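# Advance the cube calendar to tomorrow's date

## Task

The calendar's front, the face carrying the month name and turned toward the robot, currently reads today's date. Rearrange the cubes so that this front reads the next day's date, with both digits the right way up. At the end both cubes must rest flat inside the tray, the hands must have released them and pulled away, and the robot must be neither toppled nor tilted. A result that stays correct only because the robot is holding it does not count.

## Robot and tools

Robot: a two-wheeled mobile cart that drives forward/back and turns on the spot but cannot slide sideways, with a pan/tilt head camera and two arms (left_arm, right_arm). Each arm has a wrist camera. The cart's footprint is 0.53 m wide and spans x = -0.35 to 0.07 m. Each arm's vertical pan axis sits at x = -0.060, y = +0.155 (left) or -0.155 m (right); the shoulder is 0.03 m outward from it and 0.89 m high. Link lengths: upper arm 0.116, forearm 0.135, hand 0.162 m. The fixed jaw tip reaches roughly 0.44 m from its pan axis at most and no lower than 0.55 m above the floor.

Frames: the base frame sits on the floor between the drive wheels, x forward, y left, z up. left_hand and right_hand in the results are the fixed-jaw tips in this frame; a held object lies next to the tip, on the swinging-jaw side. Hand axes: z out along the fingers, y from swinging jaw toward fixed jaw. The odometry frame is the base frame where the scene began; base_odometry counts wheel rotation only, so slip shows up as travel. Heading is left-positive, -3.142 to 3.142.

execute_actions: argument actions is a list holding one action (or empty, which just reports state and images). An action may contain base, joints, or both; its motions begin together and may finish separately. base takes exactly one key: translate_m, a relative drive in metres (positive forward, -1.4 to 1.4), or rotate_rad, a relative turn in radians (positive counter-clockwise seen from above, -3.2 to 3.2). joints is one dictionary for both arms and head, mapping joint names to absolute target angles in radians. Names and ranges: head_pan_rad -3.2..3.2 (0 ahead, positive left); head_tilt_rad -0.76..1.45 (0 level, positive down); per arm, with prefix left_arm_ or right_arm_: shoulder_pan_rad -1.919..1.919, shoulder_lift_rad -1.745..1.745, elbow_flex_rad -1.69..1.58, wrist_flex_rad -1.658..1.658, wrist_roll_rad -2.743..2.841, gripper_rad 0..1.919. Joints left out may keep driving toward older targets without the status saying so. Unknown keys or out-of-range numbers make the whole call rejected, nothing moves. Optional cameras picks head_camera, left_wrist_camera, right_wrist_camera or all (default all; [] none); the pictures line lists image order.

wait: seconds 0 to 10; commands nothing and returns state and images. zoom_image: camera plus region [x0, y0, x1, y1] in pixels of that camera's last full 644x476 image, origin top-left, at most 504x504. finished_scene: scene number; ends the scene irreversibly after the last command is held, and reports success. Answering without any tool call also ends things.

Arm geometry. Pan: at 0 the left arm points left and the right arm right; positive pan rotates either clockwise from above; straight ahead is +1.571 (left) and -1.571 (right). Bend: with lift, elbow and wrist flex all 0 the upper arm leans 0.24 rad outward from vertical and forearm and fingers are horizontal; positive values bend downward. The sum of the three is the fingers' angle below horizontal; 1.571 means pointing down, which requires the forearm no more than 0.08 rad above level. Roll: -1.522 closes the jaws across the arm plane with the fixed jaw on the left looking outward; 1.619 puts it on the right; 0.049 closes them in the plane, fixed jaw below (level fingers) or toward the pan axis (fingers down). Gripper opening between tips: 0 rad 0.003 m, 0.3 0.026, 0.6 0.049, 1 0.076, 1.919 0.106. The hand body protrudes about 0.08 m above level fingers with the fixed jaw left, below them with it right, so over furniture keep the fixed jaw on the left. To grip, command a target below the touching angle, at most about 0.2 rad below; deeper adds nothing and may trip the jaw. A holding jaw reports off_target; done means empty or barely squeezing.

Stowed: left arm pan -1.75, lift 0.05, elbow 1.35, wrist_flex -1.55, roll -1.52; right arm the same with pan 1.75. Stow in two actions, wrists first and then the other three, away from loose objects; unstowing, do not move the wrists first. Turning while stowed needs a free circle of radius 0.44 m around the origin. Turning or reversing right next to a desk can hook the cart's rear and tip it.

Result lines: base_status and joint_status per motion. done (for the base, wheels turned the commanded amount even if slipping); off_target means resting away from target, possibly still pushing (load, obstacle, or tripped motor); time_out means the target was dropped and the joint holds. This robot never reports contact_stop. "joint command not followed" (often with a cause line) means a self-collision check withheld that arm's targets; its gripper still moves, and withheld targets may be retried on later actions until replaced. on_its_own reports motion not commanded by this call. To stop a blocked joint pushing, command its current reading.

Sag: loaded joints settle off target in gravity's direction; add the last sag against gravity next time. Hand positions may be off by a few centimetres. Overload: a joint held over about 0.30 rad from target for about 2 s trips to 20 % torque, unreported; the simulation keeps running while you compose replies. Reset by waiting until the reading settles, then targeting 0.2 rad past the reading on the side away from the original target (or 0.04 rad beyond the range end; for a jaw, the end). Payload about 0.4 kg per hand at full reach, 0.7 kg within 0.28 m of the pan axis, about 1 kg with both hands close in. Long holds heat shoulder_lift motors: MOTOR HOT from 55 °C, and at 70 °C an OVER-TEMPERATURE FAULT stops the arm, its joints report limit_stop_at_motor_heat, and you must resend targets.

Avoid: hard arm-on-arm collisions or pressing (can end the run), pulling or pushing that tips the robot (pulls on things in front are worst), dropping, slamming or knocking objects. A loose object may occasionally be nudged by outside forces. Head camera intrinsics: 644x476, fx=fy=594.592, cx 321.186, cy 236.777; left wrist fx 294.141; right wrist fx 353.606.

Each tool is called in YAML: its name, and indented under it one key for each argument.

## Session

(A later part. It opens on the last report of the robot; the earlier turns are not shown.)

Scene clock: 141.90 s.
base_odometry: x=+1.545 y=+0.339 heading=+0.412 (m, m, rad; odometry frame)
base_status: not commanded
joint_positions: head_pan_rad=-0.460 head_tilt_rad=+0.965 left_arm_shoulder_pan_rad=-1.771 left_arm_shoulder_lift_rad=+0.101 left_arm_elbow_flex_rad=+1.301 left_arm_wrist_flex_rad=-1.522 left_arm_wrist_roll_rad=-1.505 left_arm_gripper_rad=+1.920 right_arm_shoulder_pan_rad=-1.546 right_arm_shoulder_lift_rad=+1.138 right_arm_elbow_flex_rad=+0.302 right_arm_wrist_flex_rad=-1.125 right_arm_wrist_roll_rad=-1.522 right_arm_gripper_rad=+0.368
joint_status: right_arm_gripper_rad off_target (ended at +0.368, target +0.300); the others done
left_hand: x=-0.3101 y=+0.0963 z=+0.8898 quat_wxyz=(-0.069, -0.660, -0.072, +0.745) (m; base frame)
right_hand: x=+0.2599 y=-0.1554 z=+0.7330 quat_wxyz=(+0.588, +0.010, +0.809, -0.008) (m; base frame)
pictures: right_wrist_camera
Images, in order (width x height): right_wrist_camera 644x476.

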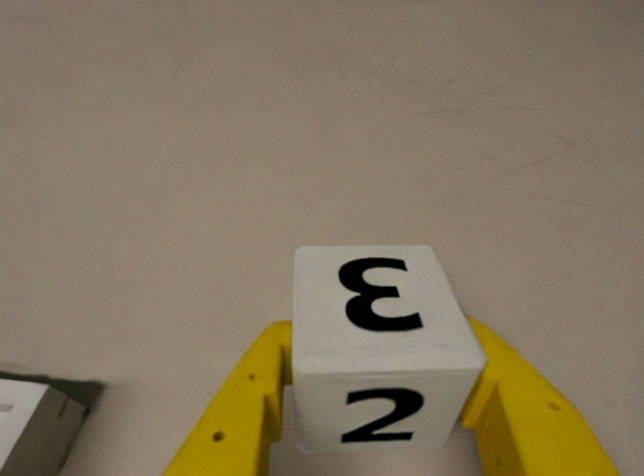

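execute_actions:
  actions:
    - {"joints":{"right_arm_gripper_rad":0.6}}
  cameras: ["right_wrist_camera"]

execute_actions:
  actions:
    - {"joints":{"right_arm_shoulder_lift_rad":0.5,"right_arm_elbow_flex_rad":-0.39}}
  cameras: []

execute_actions:
  actions:
    - {"base":{"translate_m":0.047},"joints":{"right_arm_shoulder_pan_rad":-1.51,"right_arm_shoulder_lift_rad":0.63,"right_arm_wrist_flex_rad":1.28,"right_arm_wrist_roll_rad":0.09}}
  cameras: ["right_wrist_camera"]

Scene clock: 149.53 s.
base_odometry: x=+1.545 y=+0.339 heading=+0.412 (m, m, rad; odometry frame)
base_status: not commanded
joint_positions: head_pan_rad=-0.460 head_tilt_rad=+0.965 left_arm_shoulder_pan_rad=-1.771 left_arm_shoulder_lift_rad=+0.101 left_arm_elbow_flex_rad=+1.301 left_arm_wrist_flex_rad=-1.522 left_arm_wrist_roll_rad=-1.505 left_arm_gripper_rad=+1.920 right_arm_shoulder_pan_rad=-1.546 right_arm_shoulder_lift_rad=+1.147 right_arm_elbow_flex_rad=+0.302 right_arm_wrist_flex_rad=-1.125 right_arm_wrist_roll_rad=-1.522 right_arm_gripper_rad=+0.589
joint_status: all done
left_hand: x=-0.3101 y=+0.0963 z=+0.8898 quat_wxyz=(-0.069, -0.660, -0.072, +0.745) (m; base frame)
right_hand: x=+0.2584 y=-0.1553 z=+0.7303 quat_wxyz=(+0.584, +0.010, +0.812, -0.008) (m; base frame)
pictures: right_wrist_camera
Images, in order (width x height): right_wrist_camera 644x476.

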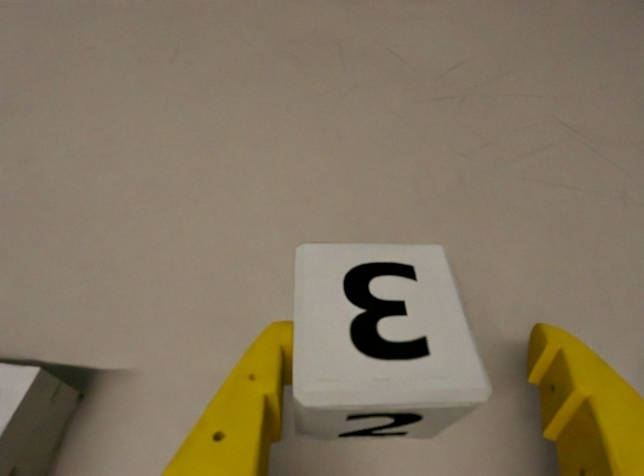

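Scene clock: 150.73 s.
base_odometry: x=+1.545 y=+0.339 heading=+0.412 (m, m, rad; odometry frame)
base_status: not commanded
joint_positions: head_pan_rad=-0.460 head_tilt_rad=+0.965 left_arm_shoulder_pan_rad=-1.771 left_arm_shoulder_lift_rad=+0.101 left_arm_elbow_flex_rad=+1.301 left_arm_wrist_flex_rad=-1.522 left_arm_wrist_roll_rad=-1.505 left_arm_gripper_rad=+1.920 right_arm_shoulder_pan_rad=-1.546 right_arm_shoulder_lift_rad=+0.553 right_arm_elbow_flex_rad=-0.355 right_arm_wrist_flex_rad=-1.125 right_arm_wrist_roll_rad=-1.522 right_arm_gripper_rad=+0.590
joint_status: all done
left_hand: x=-0.3101 y=+0.0963 z=+0.8898 quat_wxyz=(-0.069, -0.660, -0.072, +0.745) (m; base frame)
right_hand: x=+0.2833 y=-0.1560 z=+1.0819 quat_wxyz=(+0.949, +0.004, +0.316, -0.012) (m; base frame)
pictures: none
No camera images: the call's "cameras" was empty. Leave "cameras" out to get every camera's image.

Scene clock: 153.07 s.
base_odometry: x=+1.588 y=+0.357 heading=+0.411 (m, m, rad; odometry frame)
base_status: done
joint_positions: head_pan_rad=-0.460 head_tilt_rad=+0.965 left_arm_shoulder_pan_rad=-1.771 left_arm_shoulder_lift_rad=+0.101 left_arm_elbow_flex_rad=+1.301 left_arm_wrist_flex_rad=-1.522 left_arm_wrist_roll_rad=-1.505 left_arm_gripper_rad=+1.920 right_arm_shoulder_pan_rad=-1.515 right_arm_shoulder_lift_rad=+0.647 right_arm_elbow_flex_rad=-0.359 right_arm_wrist_flex_rad=+1.271 right_arm_wrist_roll_rad=+0.080 right_arm_gripper_rad=+0.590
joint_status: all done
left_hand: x=-0.3101 y=+0.0963 z=+0.8898 quat_wxyz=(-0.069, -0.660, -0.072, +0.745) (m; base frame)
right_hand: x=+0.1852 y=-0.1694 z=+0.7731 quat_wxyz=(+0.004, -0.698, +0.716, -0.005) (m; base frame)
pictures: right_wrist_camera
Images, in order (width x height): right_wrist_camera 644x476.

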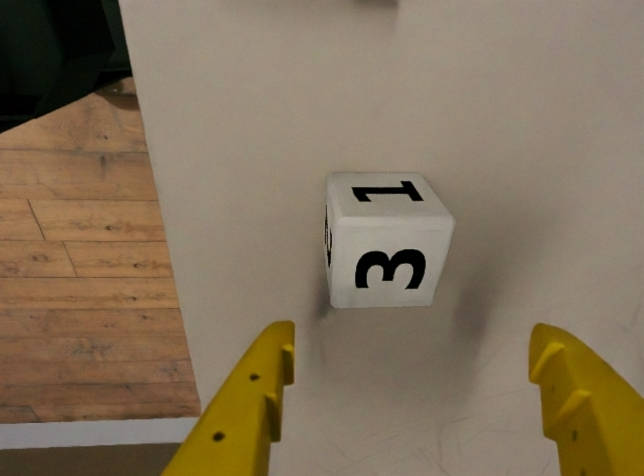

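execute_actions:
  actions:
    - {"joints":{"right_arm_shoulder_lift_rad":0.805,"right_arm_wrist_flex_rad":1.075}}
  cameras: []

execute_actions:
  actions:
    - {"joints":{"right_arm_gripper_rad":0.2}}
  cameras: []

execute_actions:
  actions:
    - {"base":{"translate_m":0.023},"joints":{"right_arm_shoulder_lift_rad":0.4,"right_arm_elbow_flex_rad":-0.105,"right_arm_wrist_flex_rad":1.19,"right_arm_wrist_roll_rad":2.78,"head_pan_rad":-0.4,"head_tilt_rad":1.1}}
  cameras: []

execute_actions:
  actions:
    - {"joints":{"right_arm_shoulder_pan_rad":-1.82,"right_arm_shoulder_lift_rad":0.53,"right_arm_wrist_flex_rad":1.09}}
  cameras: ["head_camera","right_wrist_camera"]

Scene clock: 164.97 s.
base_odometry: x=+1.588 y=+0.357 heading=+0.411 (m, m, rad; odometry frame)
base_status: not commanded
joint_positions: head_pan_rad=-0.460 head_tilt_rad=+0.965 left_arm_shoulder_pan_rad=-1.771 left_arm_shoulder_lift_rad=+0.101 left_arm_elbow_flex_rad=+1.301 left_arm_wrist_flex_rad=-1.522 left_arm_wrist_roll_rad=-1.505 left_arm_gripper_rad=+1.920 right_arm_shoulder_pan_rad=-1.515 right_arm_shoulder_lift_rad=+0.815 right_arm_elbow_flex_rad=-0.361 right_arm_wrist_flex_rad=+1.087 right_arm_wrist_roll_rad=+0.080 right_arm_gripper_rad=+0.590
joint_status: all done
left_hand: x=-0.3101 y=+0.0963 z=+0.8898 quat_wxyz=(-0.069, -0.660, -0.072, +0.745) (m; base frame)
right_hand: x=+0.1915 y=-0.1697 z=+0.7356 quat_wxyz=(+0.010, -0.698, +0.716, -0.011) (m; base frame)
pictures: none
No camera images: the call's "cameras" was empty. Leave "cameras" out to get every camera's image.

Scene clock: 165.70 s.
base_odometry: x=+1.588 y=+0.357 heading=+0.411 (m, m, rad; odometry frame)
base_status: not commanded
joint_positions: head_pan_rad=-0.460 head_tilt_rad=+0.965 left_arm_shoulder_pan_rad=-1.771 left_arm_shoulder_lift_rad=+0.101 left_arm_elbow_flex_rad=+1.301 left_arm_wrist_flex_rad=-1.522 left_arm_wrist_roll_rad=-1.505 left_arm_gripper_rad=+1.920 right_arm_shoulder_pan_rad=-1.515 right_arm_shoulder_lift_rad=+0.815 right_arm_elbow_flex_rad=-0.361 right_arm_wrist_flex_rad=+1.085 right_arm_wrist_roll_rad=+0.081 right_arm_gripper_rad=+0.367
joint_status: right_arm_gripper_rad off_target (ended at +0.367, target +0.200)
left_hand: x=-0.3101 y=+0.0963 z=+0.8898 quat_wxyz=(-0.069, -0.660, -0.072, +0.745) (m; base frame)
right_hand: x=+0.1917 y=-0.1698 z=+0.7356 quat_wxyz=(+0.011, -0.699, +0.715, -0.011) (m; base frame)
pictures: none
No camera images: the call's "cameras" was empty. Leave "cameras" out to get every camera's image.

Scene clock: 168.53 s.
base_odometry: x=+1.610 y=+0.367 heading=+0.411 (m, m, rad; odometry frame)
base_status: done
joint_positions: head_pan_rad=-0.410 head_tilt_rad=+1.095 left_arm_shoulder_pan_rad=-1.771 left_arm_shoulder_lift_rad=+0.101 left_arm_elbow_flex_rad=+1.301 left_arm_wrist_flex_rad=-1.522 left_arm_wrist_roll_rad=-1.505 left_arm_gripper_rad=+1.920 right_arm_shoulder_pan_rad=-1.515 right_arm_shoulder_lift_rad=+0.453 right_arm_elbow_flex_rad=-0.102 right_arm_wrist_flex_rad=+1.180 right_arm_wrist_roll_rad=+2.770 right_arm_gripper_rad=+0.367
joint_status: all done
left_hand: x=-0.3101 y=+0.0963 z=+0.8898 quat_wxyz=(-0.069, -0.660, -0.072, +0.745) (m; base frame)
right_hand: x=+0.1863 y=-0.1720 z=+0.7812 quat_wxyz=(-0.011, -0.854, -0.520, -0.016) (m; base frame)
pictures: none
No camera images: the call's "cameras" was empty. Leave "cameras" out to get every camera's image.

Scene clock: 169.50 s.
base_odometry: x=+1.610 y=+0.367 heading=+0.411 (m, m, rad; odometry frame)
base_status: not commanded
joint_positions: head_pan_rad=-0.410 head_tilt_rad=+1.095 left_arm_shoulder_pan_rad=-1.771 left_arm_shoulder_lift_rad=+0.101 left_arm_elbow_flex_rad=+1.301 left_arm_wrist_flex_rad=-1.522 left_arm_wrist_roll_rad=-1.505 left_arm_gripper_rad=+1.920 right_arm_shoulder_pan_rad=-1.814 right_arm_shoulder_lift_rad=+0.539 right_arm_elbow_flex_rad=-0.102 right_arm_wrist_flex_rad=+1.101 right_arm_wrist_roll_rad=+2.770 right_arm_gripper_rad=+0.367
joint_status: all done
left_hand: x=-0.3101 y=+0.0963 z=+0.8898 quat_wxyz=(-0.069, -0.660, -0.072, +0.745) (m; base frame)
right_hand: x=+0.1826 y=-0.0981 z=+0.7636 quat_wxyz=(-0.007, -0.767, -0.642, -0.015) (m; base frame)
pictures: head_camera, right_wrist_camera
Images, in order (width x height): head_camera 644x476, right_wrist_camera 644x476.

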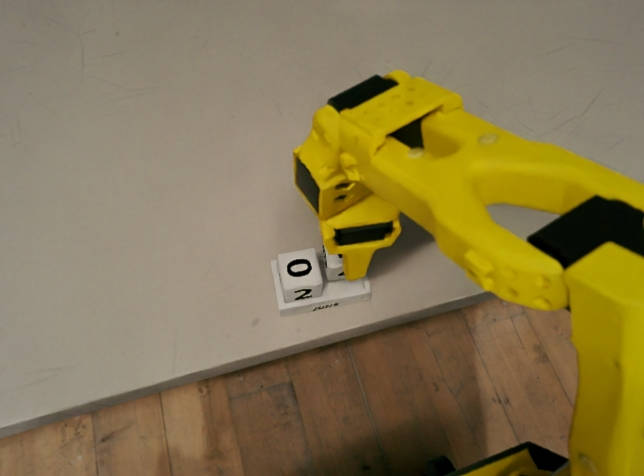

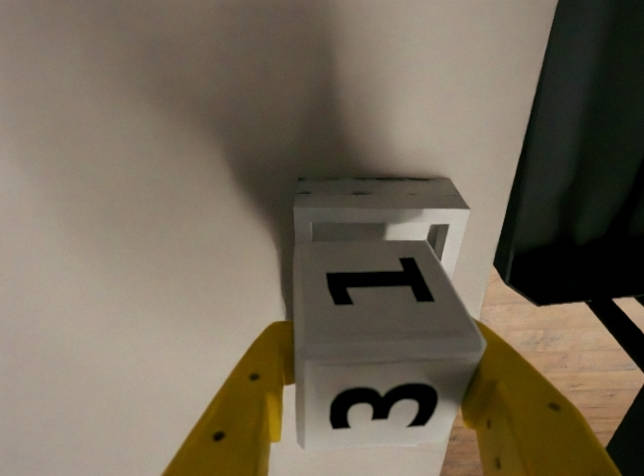

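execute_actions:
  actions:
    - {"base":{"translate_m":-0.005},"joints":{"right_arm_shoulder_pan_rad":-1.845,"right_arm_shoulder_lift_rad":0.57,"right_arm_wrist_flex_rad":1.06,"right_arm_wrist_roll_rad":2.74}}
  cameras: ["head_camera","right_wrist_camera"]

Scene clock: 173.97 s.
base_odometry: x=+1.606 y=+0.365 heading=+0.408 (m, m, rad; odometry frame)
base_status: done
joint_positions: head_pan_rad=-0.410 head_tilt_rad=+1.095 left_arm_shoulder_pan_rad=-1.771 left_arm_shoulder_lift_rad=+0.101 left_arm_elbow_flex_rad=+1.301 left_arm_wrist_flex_rad=-1.522 left_arm_wrist_roll_rad=-1.505 left_arm_gripper_rad=+1.920 right_arm_shoulder_pan_rad=-1.840 right_arm_shoulder_lift_rad=+0.579 right_arm_elbow_flex_rad=-0.102 right_arm_wrist_flex_rad=+1.071 right_arm_wrist_roll_rad=+2.749 right_arm_gripper_rad=+0.367
joint_status: all done
left_hand: x=-0.3101 y=+0.0963 z=+0.8898 quat_wxyz=(-0.069, -0.660, -0.072, +0.745) (m; base frame)
right_hand: x=+0.1804 y=-0.0921 z=+0.7552 quat_wxyz=(-0.005, -0.765, -0.644, -0.010) (m; base frame)
pictures: head_camera, right_wrist_camera
Images, in order (width x height): head_camera 644x476, right_wrist_camera 644x476.

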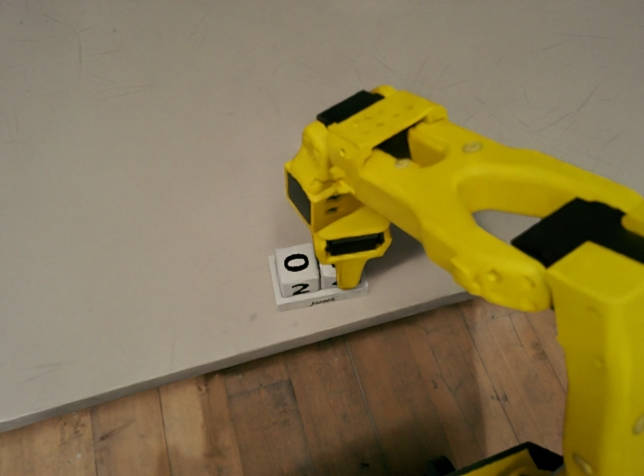

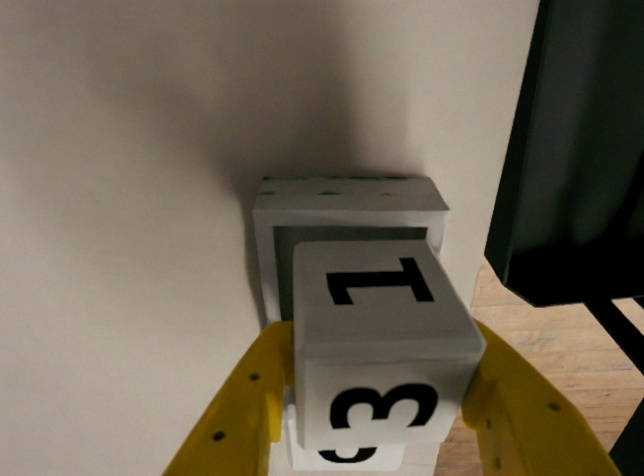

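Slightly too near; extend ~2 mm while lowering.

execute_actions:
  actions:
    - {"joints":{"right_arm_shoulder_lift_rad":0.615,"right_arm_wrist_flex_rad":1.005}}
  cameras: ["head_camera","right_wrist_camera"]

Scene clock: 180.77 s.
base_odometry: x=+1.606 y=+0.365 heading=+0.408 (m, m, rad; odometry frame)
base_status: not commanded
joint_positions: head_pan_rad=-0.410 head_tilt_rad=+1.095 left_arm_shoulder_pan_rad=-1.771 left_arm_shoulder_lift_rad=+0.101 left_arm_elbow_flex_rad=+1.301 left_arm_wrist_flex_rad=-1.522 left_arm_wrist_roll_rad=-1.505 left_arm_gripper_rad=+1.920 right_arm_shoulder_pan_rad=-1.840 right_arm_shoulder_lift_rad=+0.618 right_arm_elbow_flex_rad=-0.102 right_arm_wrist_flex_rad=+1.022 right_arm_wrist_roll_rad=+2.749 right_arm_gripper_rad=+0.366
joint_status: all done
left_hand: x=-0.3101 y=+0.0963 z=+0.8898 quat_wxyz=(-0.069, -0.660, -0.072, +0.745) (m; base frame)
right_hand: x=+0.1827 y=-0.0915 z=+0.7473 quat_wxyz=(-0.007, -0.765, -0.644, -0.015) (m; base frame)
pictures: head_camera, right_wrist_camera
Images, in order (width x height): head_camera 644x476, right_wrist_camera 644x476.

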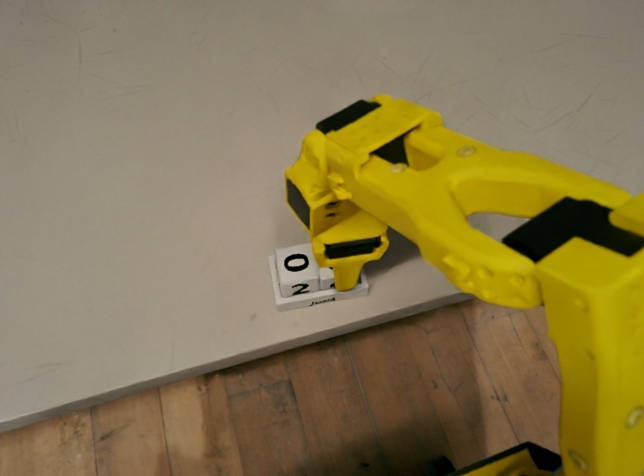

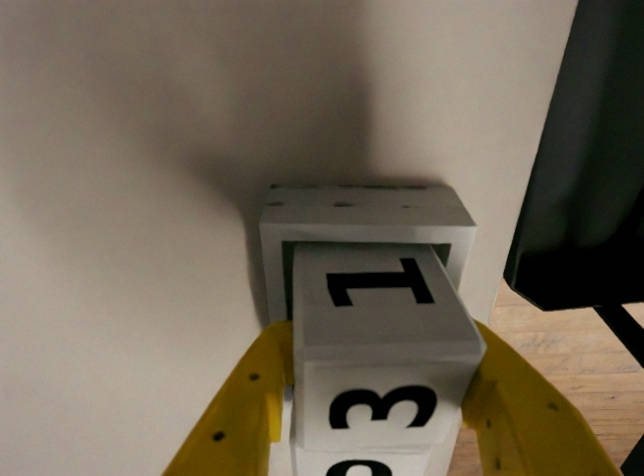

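execute_actions:
  actions:
    - {"joints":{"right_arm_gripper_rad":0.7}}
  cameras: []

execute_actions:
  actions:
    - {"joints":{"right_arm_shoulder_lift_rad":0.3,"right_arm_wrist_flex_rad":1.22}}
  cameras: []

execute_actions:
  actions:
    - {"base":{"translate_m":-0.2},"joints":{"head_pan_rad":-0.2,"head_tilt_rad":0.8,"right_arm_shoulder_pan_rad":-1.0,"right_arm_elbow_flex_rad":-0.4}}
  cameras: ["head_camera"]

zoom_image:
  camera: "head_camera"
  region: [200,170,440,350]

Scene clock: 187.90 s.
base_odometry: x=+1.606 y=+0.365 heading=+0.408 (m, m, rad; odometry frame)
base_status: not commanded
joint_positions: head_pan_rad=-0.410 head_tilt_rad=+1.095 left_arm_shoulder_pan_rad=-1.771 left_arm_shoulder_lift_rad=+0.101 left_arm_elbow_flex_rad=+1.301 left_arm_wrist_flex_rad=-1.522 left_arm_wrist_roll_rad=-1.505 left_arm_gripper_rad=+1.920 right_arm_shoulder_pan_rad=-1.840 right_arm_shoulder_lift_rad=+0.622 right_arm_elbow_flex_rad=-0.102 right_arm_wrist_flex_rad=+1.016 right_arm_wrist_roll_rad=+2.749 right_arm_gripper_rad=+0.689
joint_status: all done
left_hand: x=-0.3101 y=+0.0963 z=+0.8898 quat_wxyz=(-0.069, -0.660, -0.072, +0.745) (m; base frame)
right_hand: x=+0.1830 y=-0.0914 z=+0.7464 quat_wxyz=(-0.007, -0.765, -0.644, -0.016) (m; base frame)
pictures: none
No camera images: the call's "cameras" was empty. Leave "cameras" out to get every camera's image.

Scene clock: 188.87 s.
base_odometry: x=+1.606 y=+0.365 heading=+0.408 (m, m, rad; odometry frame)
base_status: not commanded
joint_positions: head_pan_rad=-0.410 head_tilt_rad=+1.095 left_arm_shoulder_pan_rad=-1.771 left_arm_shoulder_lift_rad=+0.101 left_arm_elbow_flex_rad=+1.301 left_arm_wrist_flex_rad=-1.522 left_arm_wrist_roll_rad=-1.505 left_arm_gripper_rad=+1.920 right_arm_shoulder_pan_rad=-1.840 right_arm_shoulder_lift_rad=+0.349 right_arm_elbow_flex_rad=-0.102 right_arm_wrist_flex_rad=+1.209 right_arm_wrist_roll_rad=+2.749 right_arm_gripper_rad=+0.690
joint_status: all done
left_hand: x=-0.3101 y=+0.0963 z=+0.8898 quat_wxyz=(-0.069, -0.660, -0.072, +0.745) (m; base frame)
right_hand: x=+0.1845 y=-0.0910 z=+0.8036 quat_wxyz=(-0.024, -0.764, -0.643, -0.052) (m; base frame)
pictures: none
No camera images: the call's "cameras" was empty. Leave "cameras" out to get every camera's image.

Scene clock: 190.80 s.
base_odometry: x=+1.422 y=+0.285 heading=+0.411 (m, m, rad; odometry frame)
base_status: done
joint_positions: head_pan_rad=-0.210 head_tilt_rad=+0.814 left_arm_shoulder_pan_rad=-1.771 left_arm_shoulder_lift_rad=+0.101 left_arm_elbow_flex_rad=+1.301 left_arm_wrist_flex_rad=-1.522 left_arm_wrist_roll_rad=-1.505 left_arm_gripper_rad=+1.920 right_arm_shoulder_pan_rad=-1.004 right_arm_shoulder_lift_rad=+0.349 right_arm_elbow_flex_rad=-0.367 right_arm_wrist_flex_rad=+1.211 right_arm_wrist_roll_rad=+2.749 right_arm_gripper_rad=+0.690
joint_status: all done
left_hand: x=-0.3101 y=+0.0963 z=+0.8898 quat_wxyz=(-0.069, -0.660, -0.072, +0.745) (m; base frame)
right_hand: x=+0.1879 y=-0.3167 z=+0.8513 quat_wxyz=(-0.141, -0.944, -0.273, -0.124) (m; base frame)
pictures: head_camera
Images, in order (width x height): head_camera 644x476.

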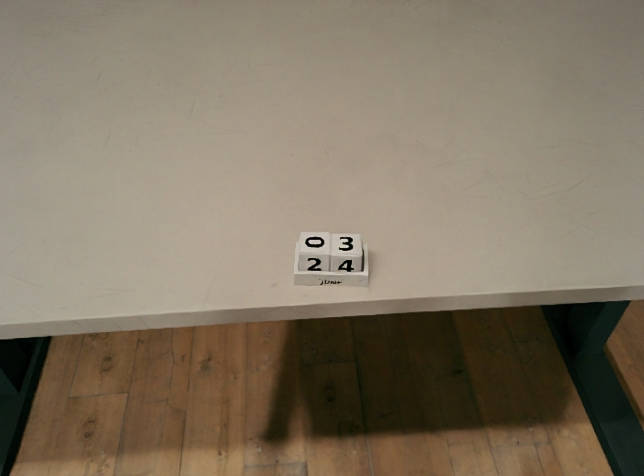

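Region (200, 170, 440, 350) of head_camera's 644x476 image, scaled by 2.100; it fills the top 378 rows of this view, and the rest is white.

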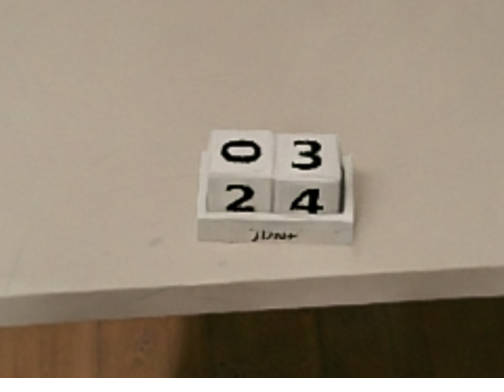

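finished_scene:
  scene: 2

The scene is finished: the task was done.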